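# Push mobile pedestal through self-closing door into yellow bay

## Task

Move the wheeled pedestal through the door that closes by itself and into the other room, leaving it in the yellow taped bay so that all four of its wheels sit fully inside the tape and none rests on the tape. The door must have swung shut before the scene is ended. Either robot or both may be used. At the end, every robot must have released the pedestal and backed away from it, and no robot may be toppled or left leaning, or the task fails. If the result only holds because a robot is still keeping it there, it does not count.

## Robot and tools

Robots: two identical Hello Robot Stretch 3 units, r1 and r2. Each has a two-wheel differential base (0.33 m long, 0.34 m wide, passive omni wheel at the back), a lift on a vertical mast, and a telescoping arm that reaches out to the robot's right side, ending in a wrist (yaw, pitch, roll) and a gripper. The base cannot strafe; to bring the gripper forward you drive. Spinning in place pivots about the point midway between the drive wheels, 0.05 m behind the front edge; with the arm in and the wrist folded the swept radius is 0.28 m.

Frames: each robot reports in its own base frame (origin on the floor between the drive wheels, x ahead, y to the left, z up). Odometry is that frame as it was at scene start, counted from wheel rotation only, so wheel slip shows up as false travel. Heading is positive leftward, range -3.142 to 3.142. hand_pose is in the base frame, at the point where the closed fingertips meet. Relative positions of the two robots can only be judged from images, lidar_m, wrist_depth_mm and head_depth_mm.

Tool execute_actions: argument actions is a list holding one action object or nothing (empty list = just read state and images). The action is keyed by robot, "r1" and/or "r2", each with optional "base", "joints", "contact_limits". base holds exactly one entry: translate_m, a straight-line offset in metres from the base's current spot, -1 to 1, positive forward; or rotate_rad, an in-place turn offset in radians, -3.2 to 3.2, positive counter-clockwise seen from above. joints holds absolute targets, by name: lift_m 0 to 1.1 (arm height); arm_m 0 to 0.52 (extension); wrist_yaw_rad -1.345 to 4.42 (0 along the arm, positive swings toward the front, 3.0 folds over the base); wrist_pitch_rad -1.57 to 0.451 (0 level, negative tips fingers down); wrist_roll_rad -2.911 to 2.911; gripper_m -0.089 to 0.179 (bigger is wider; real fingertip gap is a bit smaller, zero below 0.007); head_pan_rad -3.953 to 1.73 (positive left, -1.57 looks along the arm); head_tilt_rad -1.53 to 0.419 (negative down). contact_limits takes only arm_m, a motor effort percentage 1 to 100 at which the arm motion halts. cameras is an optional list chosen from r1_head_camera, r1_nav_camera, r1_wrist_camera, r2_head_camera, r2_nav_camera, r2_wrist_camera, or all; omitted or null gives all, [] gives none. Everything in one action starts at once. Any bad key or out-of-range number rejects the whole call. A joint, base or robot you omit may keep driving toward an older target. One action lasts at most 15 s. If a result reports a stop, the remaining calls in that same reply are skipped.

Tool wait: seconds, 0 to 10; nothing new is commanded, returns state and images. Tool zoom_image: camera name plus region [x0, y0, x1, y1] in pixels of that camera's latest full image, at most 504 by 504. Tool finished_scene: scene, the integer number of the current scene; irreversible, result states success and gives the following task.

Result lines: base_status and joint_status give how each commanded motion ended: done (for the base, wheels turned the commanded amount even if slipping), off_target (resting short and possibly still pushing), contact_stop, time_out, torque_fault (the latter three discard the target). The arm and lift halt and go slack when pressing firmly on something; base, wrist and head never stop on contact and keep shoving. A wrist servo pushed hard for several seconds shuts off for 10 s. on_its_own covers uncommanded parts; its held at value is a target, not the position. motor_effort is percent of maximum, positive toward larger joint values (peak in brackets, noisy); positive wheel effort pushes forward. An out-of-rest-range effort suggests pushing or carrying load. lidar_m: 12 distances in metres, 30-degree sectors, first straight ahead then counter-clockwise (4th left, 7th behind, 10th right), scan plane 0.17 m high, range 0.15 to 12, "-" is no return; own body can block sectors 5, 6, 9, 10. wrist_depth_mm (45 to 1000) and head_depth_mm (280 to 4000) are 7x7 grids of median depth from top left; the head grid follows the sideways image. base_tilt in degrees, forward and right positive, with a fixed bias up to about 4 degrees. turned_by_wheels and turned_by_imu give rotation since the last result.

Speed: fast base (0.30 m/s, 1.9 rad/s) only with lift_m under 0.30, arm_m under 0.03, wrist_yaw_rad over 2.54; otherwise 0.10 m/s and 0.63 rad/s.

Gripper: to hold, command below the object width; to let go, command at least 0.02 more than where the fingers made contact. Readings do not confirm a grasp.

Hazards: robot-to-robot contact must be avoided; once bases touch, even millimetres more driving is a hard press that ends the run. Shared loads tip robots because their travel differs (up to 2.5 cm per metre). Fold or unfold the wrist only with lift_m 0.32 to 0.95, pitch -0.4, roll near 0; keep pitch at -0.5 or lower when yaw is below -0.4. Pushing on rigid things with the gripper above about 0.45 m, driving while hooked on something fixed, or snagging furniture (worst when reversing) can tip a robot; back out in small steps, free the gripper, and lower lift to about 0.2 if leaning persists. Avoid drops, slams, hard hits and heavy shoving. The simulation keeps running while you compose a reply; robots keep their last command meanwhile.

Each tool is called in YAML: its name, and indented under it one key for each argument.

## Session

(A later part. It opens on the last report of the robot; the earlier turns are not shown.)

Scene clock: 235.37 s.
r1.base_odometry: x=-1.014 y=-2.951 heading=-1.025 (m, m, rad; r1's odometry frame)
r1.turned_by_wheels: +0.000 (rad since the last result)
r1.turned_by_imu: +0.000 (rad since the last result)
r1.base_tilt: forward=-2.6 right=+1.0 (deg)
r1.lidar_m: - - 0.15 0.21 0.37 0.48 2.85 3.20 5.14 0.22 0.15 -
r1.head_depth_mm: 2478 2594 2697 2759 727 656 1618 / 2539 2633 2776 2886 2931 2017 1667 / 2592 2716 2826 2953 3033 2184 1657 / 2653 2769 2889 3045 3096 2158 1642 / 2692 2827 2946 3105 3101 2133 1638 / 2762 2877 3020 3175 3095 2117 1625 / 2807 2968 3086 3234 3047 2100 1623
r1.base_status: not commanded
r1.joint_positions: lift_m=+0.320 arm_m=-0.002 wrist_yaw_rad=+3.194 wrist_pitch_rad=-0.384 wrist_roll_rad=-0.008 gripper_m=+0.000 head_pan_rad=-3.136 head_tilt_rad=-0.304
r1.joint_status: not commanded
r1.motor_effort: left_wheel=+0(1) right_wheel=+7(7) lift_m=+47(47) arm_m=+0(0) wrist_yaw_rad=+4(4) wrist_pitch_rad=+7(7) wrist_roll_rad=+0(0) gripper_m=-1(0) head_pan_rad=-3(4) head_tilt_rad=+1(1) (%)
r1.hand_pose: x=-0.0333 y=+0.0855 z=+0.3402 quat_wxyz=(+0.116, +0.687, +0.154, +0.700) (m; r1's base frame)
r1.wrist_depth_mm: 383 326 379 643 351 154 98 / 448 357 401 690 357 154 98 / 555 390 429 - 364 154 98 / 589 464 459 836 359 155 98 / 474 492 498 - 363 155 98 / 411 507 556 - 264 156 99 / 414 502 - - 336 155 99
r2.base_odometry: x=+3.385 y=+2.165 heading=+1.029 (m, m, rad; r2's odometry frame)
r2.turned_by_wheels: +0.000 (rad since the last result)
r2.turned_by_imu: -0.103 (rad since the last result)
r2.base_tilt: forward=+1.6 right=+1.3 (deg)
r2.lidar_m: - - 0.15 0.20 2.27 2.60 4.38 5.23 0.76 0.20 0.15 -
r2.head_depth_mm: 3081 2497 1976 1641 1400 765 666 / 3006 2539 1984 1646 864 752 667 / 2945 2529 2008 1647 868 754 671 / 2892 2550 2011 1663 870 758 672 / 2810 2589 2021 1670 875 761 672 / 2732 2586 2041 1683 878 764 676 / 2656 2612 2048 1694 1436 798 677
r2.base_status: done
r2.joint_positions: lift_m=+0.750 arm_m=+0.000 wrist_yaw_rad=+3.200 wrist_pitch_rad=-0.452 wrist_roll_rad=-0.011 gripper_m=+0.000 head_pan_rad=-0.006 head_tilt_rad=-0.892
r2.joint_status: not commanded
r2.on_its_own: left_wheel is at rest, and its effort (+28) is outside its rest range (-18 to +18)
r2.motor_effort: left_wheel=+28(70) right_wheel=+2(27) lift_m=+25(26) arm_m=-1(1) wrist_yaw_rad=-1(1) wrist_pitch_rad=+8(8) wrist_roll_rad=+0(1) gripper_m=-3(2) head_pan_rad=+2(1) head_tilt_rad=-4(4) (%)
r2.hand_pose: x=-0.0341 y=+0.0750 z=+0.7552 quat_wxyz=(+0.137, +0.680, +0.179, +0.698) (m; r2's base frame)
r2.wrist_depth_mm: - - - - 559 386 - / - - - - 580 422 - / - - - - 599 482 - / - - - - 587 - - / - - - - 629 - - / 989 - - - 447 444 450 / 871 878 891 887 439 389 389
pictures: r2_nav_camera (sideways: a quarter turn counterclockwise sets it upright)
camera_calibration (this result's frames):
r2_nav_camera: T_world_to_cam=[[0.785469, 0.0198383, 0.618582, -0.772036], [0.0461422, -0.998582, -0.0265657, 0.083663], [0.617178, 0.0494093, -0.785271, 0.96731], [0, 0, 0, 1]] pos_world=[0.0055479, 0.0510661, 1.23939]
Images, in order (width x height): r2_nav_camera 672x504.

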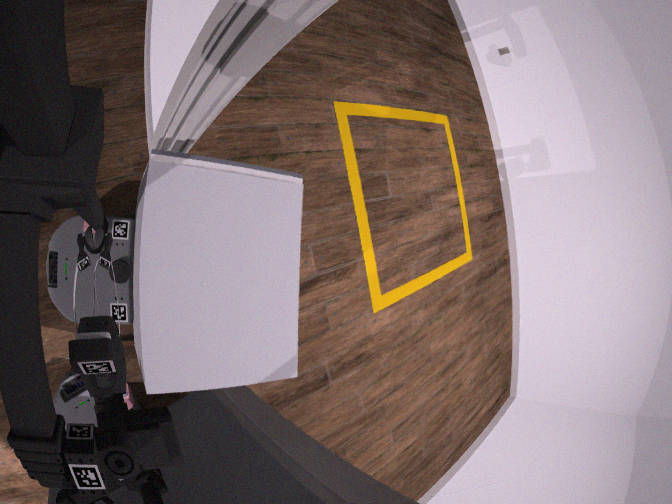

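execute_actions:
  actions:
    - {"r2":{"base":{"translate_m":0.75}}}
  cameras: []

execute_actions:
  actions:
    - {"r2":{"base":{"translate_m":0.5}},"r1":{"base":{"translate_m":-0.6}}}
  cameras: []

execute_actions:
  actions:
    - {"r2":{"base":{"translate_m":-0.2},"joints":{"lift_m":0.28}},"r1":{"base":{"translate_m":-0.6}}}
  cameras: []

execute_actions:
  actions:
    - {"r2":{"base":{"rotate_rad":-1.6}}}
  cameras: []

execute_actions:
  actions:
    - {"r2":{"base":{"translate_m":0.56}},"r1":{"base":{"translate_m":-0.3}}}
  cameras: []

execute_actions:
  actions:
    - {"r2":{"base":{"rotate_rad":1.6}}}
  cameras: []

execute_actions:
  actions:
    - {"r2":{"base":{"translate_m":0.46}}}
  cameras: []

execute_actions:
  actions:
    - {"r2":{"base":{"rotate_rad":1.6},"joints":{"lift_m":0.75}},"r1":{"joints":{"head_pan_rad":0.6}}}
  cameras: ["r2_nav_camera","r1_nav_camera"]

Scene clock: 257.77 s.
r1.base_odometry: x=-1.014 y=-2.951 heading=-1.025 (m, m, rad; r1's odometry frame)
r1.turned_by_wheels: +0.000 (rad since the last result)
r1.turned_by_imu: +0.001 (rad since the last result)
r1.base_tilt: forward=-2.6 right=+1.0 (deg)
r1.lidar_m: - - 0.15 0.21 1.05 1.03 2.84 3.19 5.15 0.22 0.15 -
r1.head_depth_mm: 2470 2576 2716 2799 2919 2223 1667 / 2551 2606 2773 2900 2994 2193 1672 / 2608 2714 2830 2931 3059 2179 1658 / 2650 2764 2896 3026 3117 2152 1654 / 2725 2819 2926 3120 3151 2159 1630 / 2750 2906 2986 3199 3098 2114 1620 / 2847 2978 3085 3244 3040 2101 1608
r1.base_status: not commanded
r1.joint_positions: lift_m=+0.320 arm_m=-0.002 wrist_yaw_rad=+3.194 wrist_pitch_rad=-0.384 wrist_roll_rad=-0.008 gripper_m=+0.000 head_pan_rad=-3.136 head_tilt_rad=-0.304
r1.joint_status: not commanded
r1.motor_effort: left_wheel=+0(0) right_wheel=+7(6) lift_m=+47(47) arm_m=+0(0) wrist_yaw_rad=+5(5) wrist_pitch_rad=+7(7) wrist_roll_rad=+0(0) gripper_m=-1(1) head_pan_rad=-3(3) head_tilt_rad=+0(1) (%)
r1.hand_pose: x=-0.0333 y=+0.0855 z=+0.3402 quat_wxyz=(+0.116, +0.687, +0.154, +0.700) (m; r1's base frame)
r1.wrist_depth_mm: - - - 993 357 154 98 / 842 - - - 356 154 98 / 851 - - - 362 154 98 / 896 962 935 886 361 155 98 / 744 724 707 - 362 155 98 / 593 595 590 - 263 155 99 / 507 510 - - 337 155 99
r2.base_odometry: x=+3.772 y=+2.808 heading=+1.029 (m, m, rad; r2's odometry frame)
r2.turned_by_wheels: +0.000 (rad since the last result)
r2.turned_by_imu: -0.001 (rad since the last result)
r2.base_tilt: forward=+1.5 right=+1.2 (deg)
r2.lidar_m: - - 0.15 0.20 0.83 0.69 4.79 0.69 0.52 0.20 0.15 -
r2.head_depth_mm: 2439 2516 1990 1632 1408 765 664 / 2379 2534 1992 1646 864 751 668 / 2299 2531 2002 1656 864 756 670 / 2222 2466 2017 1669 871 760 671 / 2148 2398 2014 1662 876 762 675 / 2098 2365 2042 1685 878 764 676 / 2045 2338 2052 1689 1431 795 677
r2.base_status: done
r2.joint_positions: lift_m=+0.750 arm_m=+0.000 wrist_yaw_rad=+3.200 wrist_pitch_rad=-0.452 wrist_roll_rad=-0.011 gripper_m=+0.000 head_pan_rad=-0.006 head_tilt_rad=-0.892
r2.joint_status: not commanded
r2.on_its_own: left_wheel is at rest, and its effort (+22) is outside its rest range (-18 to +18)
r2.motor_effort: left_wheel=+22(42) right_wheel=+6(18) lift_m=+25(25) arm_m=-1(1) wrist_yaw_rad=+0(0) wrist_pitch_rad=+8(8) wrist_roll_rad=+0(1) gripper_m=-3(3) head_pan_rad=+2(2) head_tilt_rad=-4(3) (%)
r2.hand_pose: x=-0.0341 y=+0.0750 z=+0.7552 quat_wxyz=(+0.137, +0.680, +0.179, +0.698) (m; r2's base frame)
r2.wrist_depth_mm: 526 906 - - - - - / 549 873 - - - - - / 598 831 - - - - - / 713 816 - - - - - / - 807 - - - - - / - 947 - - 445 450 450 / 871 880 893 876 444 385 388
pictures: none
No camera images: the call's "cameras" was empty. Leave "cameras" out to get every camera's image.

Scene clock: 264.73 s.
r1.base_odometry: x=-1.325 y=-2.438 heading=-1.025 (m, m, rad; r1's odometry frame)
r1.turned_by_wheels: +0.000 (rad since the last result)
r1.turned_by_imu: -0.005 (rad since the last result)
r1.base_tilt: forward=-2.6 right=+1.0 (deg)
r1.lidar_m: 0.19 0.31 1.54 0.76 0.67 1.04 2.26 2.52 4.06 0.20 0.17 0.17
r1.head_depth_mm: 1938 2026 2125 2205 2309 2214 1686 / 2017 2075 2186 2287 2365 2179 1659 / 2042 2125 2237 2320 2443 2165 1661 / 2074 2168 2269 2369 2500 2137 1639 / 2135 2225 2310 2410 2584 2140 1622 / 2148 2260 2375 2483 2572 2113 1621 / 2220 2331 2442 2567 2681 2102 1612
r1.base_status: done
r1.joint_positions: lift_m=+0.320 arm_m=-0.002 wrist_yaw_rad=+3.209 wrist_pitch_rad=-0.384 wrist_roll_rad=-0.008 gripper_m=+0.000 head_pan_rad=-3.136 head_tilt_rad=-0.304
r1.joint_status: not commanded
r1.motor_effort: left_wheel=+2(4) right_wheel=+6(6) lift_m=+47(47) arm_m=+0(0) wrist_yaw_rad=-9(9) wrist_pitch_rad=+7(7) wrist_roll_rad=+0(0) gripper_m=-1(0) head_pan_rad=-3(3) head_tilt_rad=+0(0) (%)
r1.hand_pose: x=-0.0366 y=+0.0853 z=+0.3402 quat_wxyz=(+0.111, +0.686, +0.159, +0.701) (m; r1's base frame)
r1.wrist_depth_mm: 769 693 668 - - - - / 871 791 697 - - - - / 955 841 779 - - - - / 959 891 864 910 849 867 834 / 749 729 715 - 696 671 672 / 612 589 583 - 574 560 549 / 504 521 - - 512 485 472
r2.base_odometry: x=+4.029 y=+3.236 heading=+1.030 (m, m, rad; r2's odometry frame)
r2.turned_by_wheels: +0.000 (rad since the last result)
r2.turned_by_imu: +0.000 (rad since the last result)
r2.base_tilt: forward=+1.5 right=+1.2 (deg)
r2.lidar_m: - - 0.15 0.20 1.83 1.12 1.33 0.89 0.99 0.20 0.15 -
r2.head_depth_mm: 1964 2307 1985 1647 1396 779 665 / 1906 2252 1988 1655 864 753 667 / 1837 2154 1999 1662 866 755 669 / 1787 2089 2006 1668 867 759 672 / 1734 2016 2033 1681 874 762 673 / 1664 1941 2041 1684 879 764 675 / 1617 1871 2053 1697 1438 782 677
r2.base_status: done
r2.joint_positions: lift_m=+0.750 arm_m=+0.000 wrist_yaw_rad=+3.200 wrist_pitch_rad=-0.452 wrist_roll_rad=-0.011 gripper_m=+0.000 head_pan_rad=-0.006 head_tilt_rad=-0.892
r2.joint_status: not commanded
r2.on_its_own: left_wheel is at rest, and its effort (+28) is outside its rest range (-18 to +18)
r2.motor_effort: left_wheel=+28(40) right_wheel=+2(20) lift_m=+26(25) arm_m=-1(1) wrist_yaw_rad=+0(1) wrist_pitch_rad=+8(7) wrist_roll_rad=+0(0) gripper_m=-2(2) head_pan_rad=+2(2) head_tilt_rad=-4(3) (%)
r2.hand_pose: x=-0.0341 y=+0.0750 z=+0.7552 quat_wxyz=(+0.137, +0.680, +0.179, +0.698) (m; r2's base frame)
r2.wrist_depth_mm: - - - - - - - / - - - - - - - / - - - - - - - / - - - - - - - / - - - - - - - / - - - - 442 445 445 / 895 878 886 879 434 387 389
pictures: none
No camera images: the call's "cameras" was empty. Leave "cameras" out to get every camera's image.

Scene clock: 271.97 s.
r1.base_odometry: x=-1.636 y=-1.925 heading=-1.025 (m, m, rad; r1's odometry frame)
r1.turned_by_wheels: +0.000 (rad since the last result)
r1.turned_by_imu: -0.004 (rad since the last result)
r1.base_tilt: forward=-2.6 right=+0.9 (deg)
r1.lidar_m: 1.60 0.85 0.70 0.69 0.77 1.23 1.68 1.87 2.97 5.13 3.78 3.11
r1.head_depth_mm: 1446 1487 1548 1616 1682 1770 1689 / 1469 1527 1585 1650 1717 1818 1680 / 1496 1556 1617 1703 1783 1858 1668 / 1526 1603 1655 1731 1819 1906 1658 / 1563 1626 1712 1770 1873 1944 1640 / 1594 1674 1741 1832 1921 1982 1632 / 1636 1695 1777 1869 1960 2027 1624
r1.base_status: done
r1.joint_positions: lift_m=+0.320 arm_m=-0.002 wrist_yaw_rad=+3.201 wrist_pitch_rad=-0.384 wrist_roll_rad=-0.008 gripper_m=+0.000 head_pan_rad=-3.133 head_tilt_rad=-0.297
r1.joint_status: not commanded
r1.motor_effort: left_wheel=+1(4) right_wheel=+0(14) lift_m=+47(47) arm_m=+0(0) wrist_yaw_rad=-2(9) wrist_pitch_rad=+7(7) wrist_roll_rad=-1(0) gripper_m=-1(2) head_pan_rad=-5(7) head_tilt_rad=+0(10) (%)
r1.hand_pose: x=-0.0349 y=+0.0854 z=+0.3402 quat_wxyz=(+0.114, +0.687, +0.156, +0.701) (m; r1's base frame)
r1.wrist_depth_mm: 899 813 767 682 663 606 576 / - 892 845 732 713 654 619 / - - 943 837 767 720 674 / 964 954 927 849 821 785 711 / 750 730 729 - 691 677 667 / 616 595 586 - 572 551 551 / 510 517 - - 517 478 468
r2.base_odometry: x=+3.926 y=+3.065 heading=+1.030 (m, m, rad; r2's odometry frame)
r2.turned_by_wheels: +0.000 (rad since the last result)
r2.turned_by_imu: -0.001 (rad since the last result)
r2.base_tilt: forward=+1.6 right=+1.3 (deg)
r2.lidar_m: 0.25 0.26 0.35 2.58 1.43 0.89 0.76 0.72 0.78 1.31 0.35 0.26
r2.head_depth_mm: 2149 2397 1974 1653 1376 844 1084 / 2104 2339 1993 1656 863 771 1057 / 2015 2314 1999 1660 867 770 1057 / 1968 2280 2009 1671 868 772 1064 / 1913 2215 2039 1676 872 775 1061 / 1846 2123 2043 1683 877 777 1066 / 1799 2041 2046 1687 1415 816 1103
r2.base_status: done
r2.joint_positions: lift_m=+0.280 arm_m=+0.000 wrist_yaw_rad=+3.200 wrist_pitch_rad=-0.452 wrist_roll_rad=-0.011 gripper_m=+0.000 head_pan_rad=-0.006 head_tilt_rad=-0.892
r2.joint_status: all done
r2.motor_effort: left_wheel=+0(20) right_wheel=-1(4) lift_m=+18(22) arm_m=-1(2) wrist_yaw_rad=+1(0) wrist_pitch_rad=+8(8) wrist_roll_rad=-1(0) gripper_m=-1(2) head_pan_rad=+2(2) head_tilt_rad=-5(3) (%)
r2.hand_pose: x=-0.0341 y=+0.0750 z=+0.2855 quat_wxyz=(+0.137, +0.680, +0.179, +0.698) (m; r2's base frame)
r2.wrist_depth_mm: 970 - - - - - - / 965 - - - - - - / 825 828 816 829 836 858 844 / 650 656 655 667 652 674 622 / 544 545 571 - 564 562 374 / 470 - - - 492 473 364 / 408 - - - - 414 356
pictures: none
No camera images: the call's "cameras" was empty. Leave "cameras" out to get every camera's image.

Scene clock: 274.30 s.
r1.base_odometry: x=-1.636 y=-1.925 heading=-1.025 (m, m, rad; r1's odometry frame)
r1.turned_by_wheels: +0.000 (rad since the last result)
r1.turned_by_imu: +0.000 (rad since the last result)
r1.base_tilt: forward=-2.7 right=+1.0 (deg)
r1.lidar_m: 1.61 0.84 0.70 0.69 0.77 1.23 1.67 1.86 2.97 5.11 3.78 3.12
r1.head_depth_mm: 1432 1496 1555 1624 1703 1782 1686 / 1468 1534 1583 1662 1738 1813 1686 / 1507 1560 1617 1697 1766 1867 1673 / 1528 1587 1646 1725 1816 1905 1666 / 1553 1627 1692 1773 1865 1943 1645 / 1593 1656 1741 1829 1904 1983 1633 / 1629 1704 1785 1856 1958 2019 1614
r1.base_status: not commanded
r1.joint_positions: lift_m=+0.320 arm_m=-0.002 wrist_yaw_rad=+3.201 wrist_pitch_rad=-0.384 wrist_roll_rad=-0.008 gripper_m=+0.000 head_pan_rad=-3.133 head_tilt_rad=-0.297
r1.joint_status: not commanded
r1.motor_effort: left_wheel=+1(1) right_wheel=+0(1) lift_m=+47(47) arm_m=+0(0) wrist_yaw_rad=-2(2) wrist_pitch_rad=+7(7) wrist_roll_rad=+0(0) gripper_m=+1(0) head_pan_rad=-6(6) head_tilt_rad=-3(1) (%)
r1.hand_pose: x=-0.0349 y=+0.0854 z=+0.3402 quat_wxyz=(+0.114, +0.687, +0.156, +0.701) (m; r1's base frame)
r1.wrist_depth_mm: 876 825 765 704 660 617 576 / - 891 859 748 709 659 615 / - - 938 831 793 718 672 / - 937 927 841 813 773 729 / 747 727 714 - 699 670 668 / 598 592 592 - 571 561 543 / 511 520 - - 511 482 472
r2.base_odometry: x=+3.926 y=+3.065 heading=-0.570 (m, m, rad; r2's odometry frame)
r2.turned_by_wheels: -1.600 (rad since the last result)
r2.turned_by_imu: -1.574 (rad since the last result)
r2.base_tilt: forward=+1.5 right=+1.2 (deg)
r2.lidar_m: 1.27 2.19 0.26 0.25 0.26 0.35 2.58 1.47 0.90 0.76 0.72 0.77
r2.head_depth_mm: 1007 1088 1188 1321 1356 1224 1088 / 1209 1338 1501 1570 1414 1225 1090 / 1524 1742 1899 1651 1424 1229 1095 / 1937 2284 2022 1670 1422 1236 1091 / 1943 2269 2035 1677 1422 1243 1098 / 1884 2178 2042 1695 1434 1250 951 / 1833 2095 2065 1687 1441 1244 700
r2.base_status: done
r2.joint_positions: lift_m=+0.280 arm_m=+0.000 wrist_yaw_rad=+3.200 wrist_pitch_rad=-0.452 wrist_roll_rad=-0.011 gripper_m=+0.000 head_pan_rad=-0.006 head_tilt_rad=-0.892
r2.joint_status: not commanded
r2.motor_effort: left_wheel=+2(14) right_wheel=-3(6) lift_m=+19(18) arm_m=-2(1) wrist_yaw_rad=+0(0) wrist_pitch_rad=+7(7) wrist_roll_rad=+0(0) gripper_m=-2(2) head_pan_rad=+2(2) head_tilt_rad=-3(3) (%)
r2.hand_pose: x=-0.0341 y=+0.0750 z=+0.2855 quat_wxyz=(+0.137, +0.680, +0.179, +0.698) (m; r2's base frame)
r2.wrist_depth_mm: - 285 278 266 258 249 241 / - 317 310 293 285 275 266 / 819 358 339 323 316 302 293 / 646 427 391 364 350 336 326 / 552 530 440 - 396 381 376 / 473 - - - 461 451 461 / 408 - - - - 416 414
pictures: none
No camera images: the call's "cameras" was empty. Leave "cameras" out to get every camera's image.

Scene clock: 278.53 s.
r1.base_odometry: x=-1.792 y=-1.669 heading=-1.025 (m, m, rad; r1's odometry frame)
r1.turned_by_wheels: +0.000 (rad since the last result)
r1.turned_by_imu: -0.002 (rad since the last result)
r1.base_tilt: forward=-2.5 right=+1.0 (deg)
r1.lidar_m: 1.74 0.90 0.75 0.75 0.83 1.33 1.38 1.53 2.45 5.08 4.11 3.42
r1.head_depth_mm: 1182 1223 1275 1330 1381 1453 1526 / 1203 1247 1303 1355 1420 1487 1541 / 1222 1273 1333 1388 1445 1517 1581 / 1245 1304 1358 1415 1491 1561 1606 / 1276 1330 1392 1454 1526 1596 1641 / 1303 1370 1422 1494 1563 1636 1634 / 1335 1388 1454 1529 1594 1694 1624
r1.base_status: done
r1.joint_positions: lift_m=+0.320 arm_m=-0.002 wrist_yaw_rad=+3.201 wrist_pitch_rad=-0.384 wrist_roll_rad=-0.008 gripper_m=+0.000 head_pan_rad=-3.133 head_tilt_rad=-0.297
r1.joint_status: not commanded
r1.motor_effort: left_wheel=+1(3) right_wheel=-1(3) lift_m=+47(47) arm_m=+0(0) wrist_yaw_rad=-2(2) wrist_pitch_rad=+7(7) wrist_roll_rad=+0(0) gripper_m=-2(1) head_pan_rad=-4(5) head_tilt_rad=-3(2) (%)
r1.hand_pose: x=-0.0349 y=+0.0854 z=+0.3402 quat_wxyz=(+0.114, +0.687, +0.156, +0.701) (m; r1's base frame)
r1.wrist_depth_mm: 985 899 849 744 709 665 627 / - 970 902 802 759 702 674 / - - 980 883 840 781 714 / 973 929 950 910 842 808 771 / 744 727 719 - 704 692 662 / 602 593 587 - 572 559 549 / 499 511 - - 505 478 468
r2.base_odometry: x=+4.397 y=+2.762 heading=-0.570 (m, m, rad; r2's odometry frame)
r2.turned_by_wheels: +0.000 (rad since the last result)
r2.turned_by_imu: +0.000 (rad since the last result)
r2.base_tilt: forward=+1.6 right=+1.2 (deg)
r2.lidar_m: 0.96 1.66 1.87 2.31 0.43 0.39 3.10 1.28 0.71 0.51 0.51 0.58
r2.head_depth_mm: 750 815 890 984 1099 1179 1083 / 906 1000 1119 1265 1353 1227 1087 / 1140 1303 1503 1585 1415 1230 1096 / 1468 1695 1942 1658 1427 1237 1095 / 1465 1691 1916 1675 1419 1244 1100 / 1415 1640 1895 1683 1428 1248 1100 / 1375 1591 1869 1685 1444 1249 1102
r2.base_status: done
r2.joint_positions: lift_m=+0.280 arm_m=+0.000 wrist_yaw_rad=+3.200 wrist_pitch_rad=-0.452 wrist_roll_rad=-0.011 gripper_m=+0.000 head_pan_rad=-0.006 head_tilt_rad=-0.892
r2.joint_status: not commanded
r2.motor_effort: left_wheel=+1(12) right_wheel=-2(5) lift_m=+19(19) arm_m=-1(1) wrist_yaw_rad=+0(1) wrist_pitch_rad=+8(8) wrist_roll_rad=-1(0) gripper_m=-3(2) head_pan_rad=+2(2) head_tilt_rad=-4(4) (%)
r2.hand_pose: x=-0.0341 y=+0.0750 z=+0.2855 quat_wxyz=(+0.137, +0.680, +0.179, +0.698) (m; r2's base frame)
r2.wrist_depth_mm: 310 389 600 - - - - / 340 402 618 - - - - / 381 408 672 829 842 855 861 / 437 440 627 663 659 679 689 / 516 506 564 - 556 557 566 / 469 - - - 486 477 472 / 408 - - - - 413 416
pictures: none
No camera images: the call's "cameras" was empty. Leave "cameras" out to get every camera's image.

Scene clock: 280.87 s.
r1.base_odometry: x=-1.792 y=-1.669 heading=-1.025 (m, m, rad; r1's odometry frame)
r1.turned_by_wheels: +0.000 (rad since the last result)
r1.turned_by_imu: +0.000 (rad since the last result)
r1.base_tilt: forward=-2.6 right=+1.0 (deg)
r1.lidar_m: 1.74 0.89 0.75 0.75 0.83 1.33 1.38 1.54 2.45 5.05 4.14 3.40
r1.head_depth_mm: 1179 1227 1272 1327 1388 1434 1523 / 1200 1250 1293 1353 1413 1492 1540 / 1220 1278 1329 1390 1441 1524 1572 / 1254 1306 1367 1425 1493 1562 1592 / 1280 1330 1388 1442 1518 1595 1641 / 1302 1362 1417 1489 1570 1647 1635 / 1330 1400 1458 1518 1608 1698 1619
r1.base_status: not commanded
r1.joint_positions: lift_m=+0.320 arm_m=-0.002 wrist_yaw_rad=+3.201 wrist_pitch_rad=-0.384 wrist_roll_rad=-0.008 gripper_m=+0.000 head_pan_rad=-3.133 head_tilt_rad=-0.297
r1.joint_status: not commanded
r1.motor_effort: left_wheel=+1(1) right_wheel=+0(0) lift_m=+46(47) arm_m=+0(0) wrist_yaw_rad=-1(2) wrist_pitch_rad=+7(7) wrist_roll_rad=+0(0) gripper_m=-1(2) head_pan_rad=-5(5) head_tilt_rad=-2(2) (%)
r1.hand_pose: x=-0.0349 y=+0.0854 z=+0.3402 quat_wxyz=(+0.114, +0.687, +0.156, +0.701) (m; r1's base frame)
r1.wrist_depth_mm: 960 863 827 736 698 671 629 / - 941 916 794 770 712 672 / - - 990 866 836 774 727 / 997 977 928 910 862 802 739 / 761 744 718 - 702 687 662 / 603 598 587 - 570 563 560 / 509 517 - - 506 481 468
r2.base_odometry: x=+4.397 y=+2.762 heading=+1.030 (m, m, rad; r2's odometry frame)
r2.turned_by_wheels: +1.600 (rad since the last result)
r2.turned_by_imu: +1.572 (rad since the last result)
r2.base_tilt: forward=+1.6 right=+1.2 (deg)
r2.lidar_m: 2.31 0.43 0.40 3.10 1.26 0.70 0.51 0.51 0.58 0.99 1.66 1.89
r2.head_depth_mm: 2327 2494 1989 1643 1407 1229 1082 / 2239 2469 1987 1650 1408 1225 1086 / 2190 2437 2015 1649 1421 1230 1094 / 2126 2366 2023 1667 1426 1239 1093 / 2044 2335 2014 1667 1431 1239 1102 / 2001 2313 2056 1678 1161 1150 1085 / 1930 2216 2058 1692 898 812 1077
r2.base_status: done
r2.joint_positions: lift_m=+0.280 arm_m=+0.000 wrist_yaw_rad=+3.200 wrist_pitch_rad=-0.452 wrist_roll_rad=-0.011 gripper_m=+0.000 head_pan_rad=-0.006 head_tilt_rad=-0.892
r2.joint_status: not commanded
r2.motor_effort: left_wheel=-2(11) right_wheel=+0(7) lift_m=+19(19) arm_m=-2(2) wrist_yaw_rad=+0(0) wrist_pitch_rad=+8(8) wrist_roll_rad=+0(1) gripper_m=-3(2) head_pan_rad=+2(2) head_tilt_rad=-4(4) (%)
r2.hand_pose: x=-0.0341 y=+0.0750 z=+0.2855 quat_wxyz=(+0.137, +0.680, +0.179, +0.698) (m; r2's base frame)
r2.wrist_depth_mm: 833 - - - - 698 411 / 836 - - - - 680 408 / 772 820 828 822 855 655 396 / 657 657 655 665 668 627 390 / 556 549 573 - 556 535 430 / 464 - - - 488 476 474 / 407 - - - - 415 417
pictures: none
No camera images: the call's "cameras" was empty. Leave "cameras" out to get every camera's image.

Scene clock: 284.07 s.
r1.base_odometry: x=-1.792 y=-1.669 heading=-1.025 (m, m, rad; r1's odometry frame)
r1.turned_by_wheels: +0.000 (rad since the last result)
r1.turned_by_imu: +0.000 (rad since the last result)
r1.base_tilt: forward=-2.7 right=+1.0 (deg)
r1.lidar_m: 1.74 0.89 0.75 0.75 0.83 1.32 1.38 1.53 2.45 5.09 4.13 3.41
r1.head_depth_mm: 1173 1231 1275 1328 1383 1452 1509 / 1201 1251 1297 1352 1426 1485 1546 / 1227 1275 1332 1386 1446 1520 1578 / 1249 1296 1359 1427 1481 1551 1611 / 1277 1342 1387 1441 1527 1605 1641 / 1298 1364 1431 1486 1562 1641 1636 / 1330 1393 1453 1529 1611 1696 1628
r1.base_status: not commanded
r1.joint_positions: lift_m=+0.320 arm_m=-0.002 wrist_yaw_rad=+3.201 wrist_pitch_rad=-0.384 wrist_roll_rad=-0.008 gripper_m=+0.000 head_pan_rad=-3.133 head_tilt_rad=-0.297
r1.joint_status: not commanded
r1.motor_effort: left_wheel=+1(1) right_wheel=-1(0) lift_m=+47(46) arm_m=+0(0) wrist_yaw_rad=-2(1) wrist_pitch_rad=+7(7) wrist_roll_rad=+0(0) gripper_m=-1(2) head_pan_rad=-5(5) head_tilt_rad=-2(1) (%)
r1.hand_pose: x=-0.0349 y=+0.0854 z=+0.3402 quat_wxyz=(+0.114, +0.687, +0.156, +0.701) (m; r1's base frame)
r1.wrist_depth_mm: 958 889 841 739 695 666 629 / - 984 929 807 749 706 666 / - - - 884 844 763 719 / 984 913 909 894 860 800 763 / 736 730 697 - 687 683 653 / 603 604 588 - 563 553 551 / 494 512 - - 514 468 472
r2.base_odometry: x=+4.634 y=+3.157 heading=+1.030 (m, m, rad; r2's odometry frame)
r2.turned_by_wheels: +0.000 (rad since the last result)
r2.turned_by_imu: +0.000 (rad since the last result)
r2.base_tilt: forward=+1.5 right=+1.2 (deg)
r2.lidar_m: 1.87 1.87 0.31 0.30 0.31 1.22 0.95 0.95 1.08 1.53 1.53 1.74
r2.head_depth_mm: 1885 2230 1977 1640 1403 1227 1081 / 1810 2135 1997 1653 1412 1231 1090 / 1751 2058 2017 1651 1420 1233 1090 / 1698 1993 2001 1665 1421 1238 1098 / 1646 1920 2030 1674 1432 1236 1102 / 1606 1843 2032 1675 1427 1244 1083 / 1558 1800 1990 1685 1442 1252 785
r2.base_status: done
r2.joint_positions: lift_m=+0.280 arm_m=+0.000 wrist_yaw_rad=+3.200 wrist_pitch_rad=-0.452 wrist_roll_rad=-0.011 gripper_m=+0.000 head_pan_rad=-0.006 head_tilt_rad=-0.892
r2.joint_status: not commanded
r2.motor_effort: left_wheel=-1(8) right_wheel=+0(5) lift_m=+19(19) arm_m=-2(2) wrist_yaw_rad=+0(0) wrist_pitch_rad=+8(8) wrist_roll_rad=-1(0) gripper_m=-4(2) head_pan_rad=+2(2) head_tilt_rad=-3(3) (%)
r2.hand_pose: x=-0.0341 y=+0.0750 z=+0.2855 quat_wxyz=(+0.137, +0.680, +0.179, +0.698) (m; r2's base frame)
r2.wrist_depth_mm: - - 333 311 304 292 284 / - - 375 343 330 323 309 / 822 822 592 384 367 354 358 / 656 649 611 430 411 392 652 / 535 546 552 - 462 448 558 / 469 - - - 482 479 478 / 410 - - - - 412 414
pictures: none
No camera images: the call's "cameras" was empty. Leave "cameras" out to get every camera's image.

Scene clock: 289.17 s.
r1.base_odometry: x=-1.792 y=-1.669 heading=-1.025 (m, m, rad; r1's odometry frame)
r1.turned_by_wheels: +0.000 (rad since the last result)
r1.turned_by_imu: +0.000 (rad since the last result)
r1.base_tilt: forward=-2.5 right=+1.1 (deg)
r1.lidar_m: 1.74 0.89 0.75 0.75 0.83 1.32 1.38 1.53 2.44 5.09 4.14 3.40
r1.head_depth_mm: 1288 1394 1487 1621 1792 1961 1684 / 1126 1203 1287 1388 1496 1630 1633 / 1005 1065 1128 1200 1280 1385 1504 / 907 950 1004 1061 1125 1195 1278 / 822 862 884 932 958 1045 1127 / 743 777 808 847 887 935 987 / 695 723 754 785 822 859 901
r1.base_status: not commanded
r1.joint_positions: lift_m=+0.320 arm_m=-0.002 wrist_yaw_rad=+3.201 wrist_pitch_rad=-0.384 wrist_roll_rad=-0.008 gripper_m=+0.000 head_pan_rad=+0.593 head_tilt_rad=-0.297
r1.joint_status: all done
r1.motor_effort: left_wheel=+2(1) right_wheel=-1(0) lift_m=+46(47) arm_m=+0(0) wrist_yaw_rad=-2(2) wrist_pitch_rad=+7(7) wrist_roll_rad=+0(0) gripper_m=+0(2) head_pan_rad=+5(56) head_tilt_rad=-2(2) (%)
r1.hand_pose: x=-0.0349 y=+0.0854 z=+0.3402 quat_wxyz=(+0.114, +0.687, +0.156, +0.701) (m; r1's base frame)
r1.wrist_depth_mm: 944 899 825 743 720 668 625 / - 940 922 805 772 712 667 / - - - 887 841 784 731 / 980 962 923 927 846 811 760 / 753 740 709 - 699 683 662 / 601 592 586 - 562 566 551 / 508 521 - - 515 474 468
r2.base_odometry: x=+4.634 y=+3.157 heading=+2.630 (m, m, rad; r2's odometry frame)
r2.turned_by_wheels: +1.600 (rad since the last result)
r2.turned_by_imu: +1.580 (rad since the last result)
r2.base_tilt: forward=+1.5 right=+1.2 (deg)
r2.lidar_m: 0.30 0.31 1.20 0.95 0.95 1.10 1.53 1.53 1.77 1.87 1.87 0.31
r2.head_depth_mm: 2931 2510 1990 1640 1400 1205 1085 / 3078 2534 1995 1064 864 805 1092 / 2996 2528 1986 1017 866 810 1090 / 2981 2548 2014 1025 870 817 1093 / 2891 2563 2043 1026 873 824 1099 / 2781 2601 2033 1682 1402 1202 1100 / 2759 2589 2051 1689 1434 1245 1104
r2.base_status: done
r2.joint_positions: lift_m=+0.750 arm_m=+0.000 wrist_yaw_rad=+3.200 wrist_pitch_rad=-0.452 wrist_roll_rad=-0.011 gripper_m=+0.000 head_pan_rad=-0.006 head_tilt_rad=-0.892
r2.joint_status: all done
r2.motor_effort: left_wheel=-2(12) right_wheel=+0(5) lift_m=+31(33) arm_m=-2(2) wrist_yaw_rad=+0(0) wrist_pitch_rad=+8(8) wrist_roll_rad=+0(0) gripper_m=-3(1) head_pan_rad=+1(2) head_tilt_rad=-3(3) (%)
r2.hand_pose: x=-0.0341 y=+0.0750 z=+0.7549 quat_wxyz=(+0.137, +0.680, +0.179, +0.698) (m; r2's base frame)
r2.wrist_depth_mm: 829 856 914 953 967 - - / 901 960 984 - - - - / - - - - - - - / - - - - - - - / - - - - - - - / - - - - - - - / 888 881 880 909 879 869 901
pictures: r1_nav_camera (sideways: a quarter turn counterclockwise sets it upright), r2_nav_camera (sideways: a quarter turn counterclockwise sets it upright)
camera_calibration (this result's frames):
r1_nav_camera: T_world_to_cam=[[0.197683, 0.151079, 0.968554, -1.21881], [0.576406, -0.817105, 0.00981008, 0.0308681], [0.792892, 0.55634, -0.248611, 0.274689], [0, 0, 0, 1]] pos_world=[0.00534692, 0.0565382, 1.24847]
r2_nav_camera: T_world_to_cam=[[0.78547, 0.0198379, 0.618582, -0.772036], [0.0461416, -0.998582, -0.0265657, 0.083663], [0.617178, 0.049409, -0.785271, 0.96731], [0, 0, 0, 1]] pos_world=[0.00554792, 0.0510661, 1.23939]
Images, in order (width x height): r1_nav_camera 672x504, r2_nav_camera 672x504.

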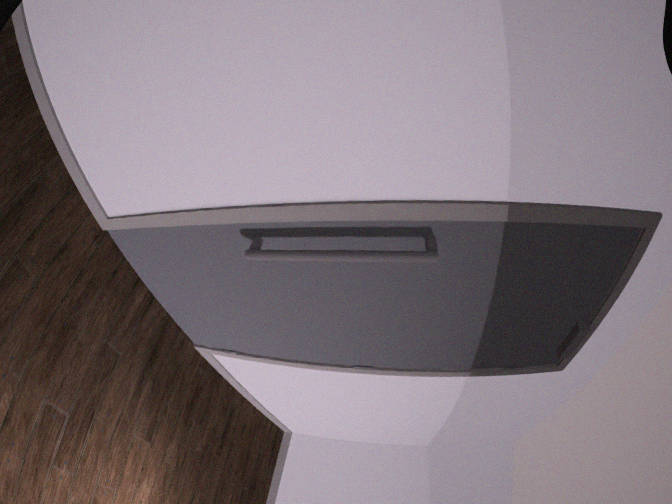

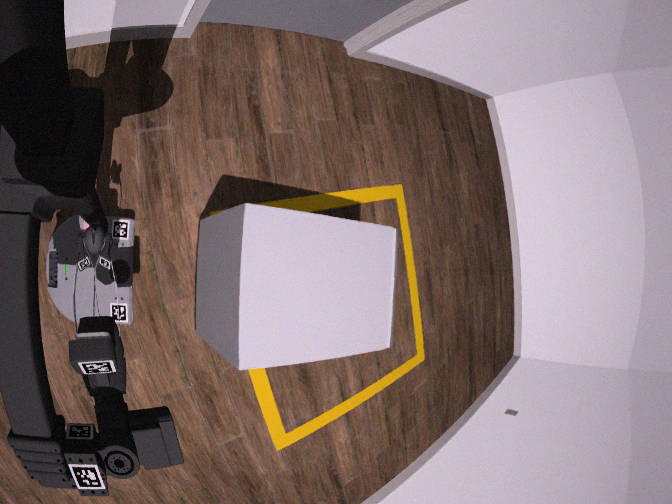

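execute_actions:
  actions:
    - {"r2":{"base":{"translate_m":0.72}}}
  cameras: []

execute_actions:
  actions:
    - {"r2":{"base":{"translate_m":-0.5}}}
  cameras: ["r2_nav_camera"]

Scene clock: 301.80 s.
r1.base_odometry: x=-1.792 y=-1.669 heading=-1.025 (m, m, rad; r1's odometry frame)
r1.turned_by_wheels: +0.000 (rad since the last result)
r1.turned_by_imu: +0.001 (rad since the last result)
r1.base_tilt: forward=-2.6 right=+1.0 (deg)
r1.lidar_m: 1.75 0.89 0.75 0.75 0.83 1.33 1.38 1.54 2.45 5.10 4.15 3.41
r1.head_depth_mm: 1290 1385 1483 1621 1783 1958 1684 / 1129 1203 1283 1390 1502 1634 1650 / 1004 1060 1129 1198 1284 1387 1487 / 905 952 1000 1069 1123 1195 1293 / 823 861 887 930 962 1040 1124 / 741 777 811 851 893 937 987 / 697 720 754 784 822 857 902
r1.base_status: not commanded
r1.joint_positions: lift_m=+0.320 arm_m=-0.002 wrist_yaw_rad=+3.201 wrist_pitch_rad=-0.384 wrist_roll_rad=-0.008 gripper_m=+0.000 head_pan_rad=+0.593 head_tilt_rad=-0.297
r1.joint_status: not commanded
r1.motor_effort: left_wheel=+2(1) right_wheel=-1(0) lift_m=+47(47) arm_m=+0(0) wrist_yaw_rad=-1(2) wrist_pitch_rad=+7(7) wrist_roll_rad=+0(0) gripper_m=+0(3) head_pan_rad=+6(5) head_tilt_rad=-3(1) (%)
r1.hand_pose: x=-0.0349 y=+0.0854 z=+0.3402 quat_wxyz=(+0.114, +0.687, +0.156, +0.701) (m; r1's base frame)
r1.wrist_depth_mm: 969 871 845 761 712 669 629 / - 963 918 794 759 717 680 / - - - 916 828 780 744 / 977 947 929 893 861 804 781 / 758 724 708 - 703 693 673 / 613 594 587 - 576 553 539 / 502 522 - - 509 474 475
r2.base_odometry: x=+4.007 y=+3.510 heading=+2.629 (m, m, rad; r2's odometry frame)
r2.turned_by_wheels: -0.001 (rad since the last result)
r2.turned_by_imu: -0.019 (rad since the last result)
r2.base_tilt: forward=+1.5 right=+1.3 (deg)
r2.lidar_m: - - 0.15 1.23 1.23 1.31 2.21 2.21 1.97 0.20 0.15 -
r2.head_depth_mm: 2501 2478 1972 1640 1371 768 665 / 2486 2523 1992 1661 865 753 666 / 2421 2528 2007 1657 868 757 670 / 2340 2535 2015 1665 869 760 672 / 2264 2460 2027 1665 875 763 674 / 2200 2443 2023 1684 1429 1245 1084 / 2143 2411 2053 1687 1435 1258 1102
r2.base_status: done
r2.joint_positions: lift_m=+0.750 arm_m=+0.000 wrist_yaw_rad=+3.200 wrist_pitch_rad=-0.452 wrist_roll_rad=-0.011 gripper_m=+0.000 head_pan_rad=-0.006 head_tilt_rad=-0.892
r2.joint_status: not commanded
r2.on_its_own: right_wheel is at rest, and its effort (+19) is outside its rest range (-18 to +18)
r2.motor_effort: left_wheel=+4(58) right_wheel=+19(34) lift_m=+27(32) arm_m=-1(2) wrist_yaw_rad=+0(1) wrist_pitch_rad=+8(8) wrist_roll_rad=+0(0) gripper_m=-2(2) head_pan_rad=+2(2) head_tilt_rad=-4(3) (%)
r2.hand_pose: x=-0.0341 y=+0.0750 z=+0.7551 quat_wxyz=(+0.137, +0.680, +0.179, +0.698) (m; r2's base frame)
r2.wrist_depth_mm: 999 - - - - - - / - - - - - - - / - - - - - - - / - - - - - - - / - - - - - - - / - - - - - - - / 877 877 891 906 911 899 899
pictures: none
No camera images: the call's "cameras" was empty. Leave "cameras" out to get every camera's image.

Scene clock: 308.13 s.
r1.base_odometry: x=-1.792 y=-1.669 heading=-1.025 (m, m, rad; r1's odometry frame)
r1.turned_by_wheels: +0.000 (rad since the last result)
r1.turned_by_imu: +0.000 (rad since the last result)
r1.base_tilt: forward=-2.6 right=+1.0 (deg)
r1.lidar_m: 1.74 0.89 0.75 0.75 0.83 1.33 1.38 1.53 2.45 5.08 4.12 3.41
r1.head_depth_mm: 1289 1379 1489 1606 1793 1963 1695 / 1134 1210 1284 1382 1506 1628 1640 / 1001 1065 1130 1207 1292 1383 1498 / 906 950 998 1067 1126 1202 1290 / 819 860 883 931 955 1042 1126 / 742 775 808 849 891 939 988 / 694 721 750 784 820 862 901
r1.base_status: not commanded
r1.joint_positions: lift_m=+0.320 arm_m=-0.002 wrist_yaw_rad=+3.201 wrist_pitch_rad=-0.384 wrist_roll_rad=-0.008 gripper_m=+0.000 head_pan_rad=+0.593 head_tilt_rad=-0.297
r1.joint_status: not commanded
r1.motor_effort: left_wheel=+1(1) right_wheel=+0(0) lift_m=+47(47) arm_m=+0(0) wrist_yaw_rad=-1(2) wrist_pitch_rad=+7(7) wrist_roll_rad=+0(0) gripper_m=-2(1) head_pan_rad=+4(4) head_tilt_rad=-2(2) (%)
r1.hand_pose: x=-0.0349 y=+0.0854 z=+0.3402 quat_wxyz=(+0.114, +0.687, +0.156, +0.701) (m; r1's base frame)
r1.wrist_depth_mm: 972 887 821 749 705 666 625 / - 980 904 802 767 719 674 / - - - 942 839 765 721 / 970 959 927 916 844 803 773 / 751 733 718 - 691 685 653 / 594 593 591 - 569 563 550 / 502 511 - - 512 477 471
r2.base_odometry: x=+4.443 y=+3.264 heading=+2.629 (m, m, rad; r2's odometry frame)
r2.turned_by_wheels: +0.000 (rad since the last result)
r2.turned_by_imu: -0.001 (rad since the last result)
r2.base_tilt: forward=+1.6 right=+1.2 (deg)
r2.lidar_m: 0.55 0.57 1.28 1.00 1.01 1.15 1.73 1.74 1.97 1.82 1.81 0.57
r2.head_depth_mm: 2809 2493 1970 1639 1409 1231 1086 / 2950 2540 1923 1009 1061 1232 1088 / 2874 2522 1227 1014 1069 1233 1092 / 2796 2530 1238 1020 1065 1238 1096 / 2688 2548 1962 1077 1180 1251 1097 / 2589 2588 2030 1679 1427 1243 1101 / 2529 2609 2028 1686 1438 1253 1107
r2.base_status: done
r2.joint_positions: lift_m=+0.750 arm_m=+0.000 wrist_yaw_rad=+3.200 wrist_pitch_rad=-0.452 wrist_roll_rad=-0.011 gripper_m=+0.000 head_pan_rad=-0.006 head_tilt_rad=-0.892
r2.joint_status: not commanded
r2.motor_effort: left_wheel=+0(8) right_wheel=-1(13) lift_m=+27(27) arm_m=-2(2) wrist_yaw_rad=-1(0) wrist_pitch_rad=+8(8) wrist_roll_rad=+0(0) gripper_m=-2(1) head_pan_rad=+2(2) head_tilt_rad=-3(3) (%)
r2.hand_pose: x=-0.0341 y=+0.0750 z=+0.7551 quat_wxyz=(+0.137, +0.680, +0.179, +0.698) (m; r2's base frame)
r2.wrist_depth_mm: 873 897 937 - - - - / 956 - - - - - - / - - - - - - - / - - - - - - - / - - - - - - - / - - - - - - - / 880 875 888 913 919 887 913
pictures: r2_nav_camera (sideways: a quarter turn counterclockwise sets it upright)
camera_calibration (this result's frames):
r2_nav_camera: T_world_to_cam=[[0.785596, 0.0198387, 0.618422, -0.771828], [0.0461382, -0.998581, -0.0265763, 0.0836768], [0.617018, 0.0494112, -0.785396, 0.967474], [0, 0, 0, 1]] pos_world=[0.00553508, 0.0510662, 1.23939]
Images, in order (width x height): r2_nav_camera 672x504.

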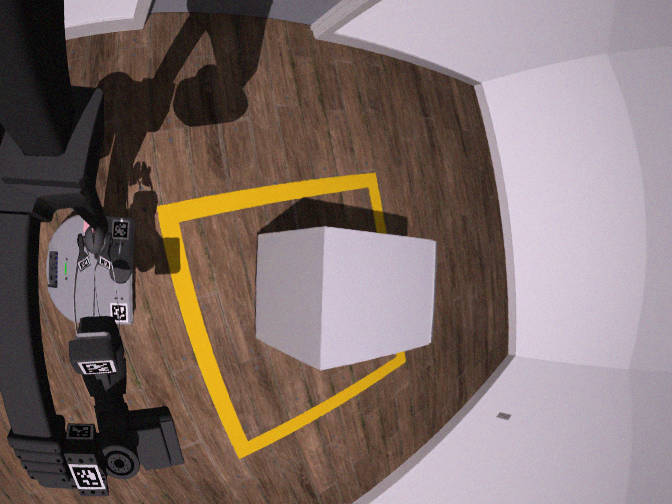

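finished_scene:
  scene: 1

The scene is finished: the task was done.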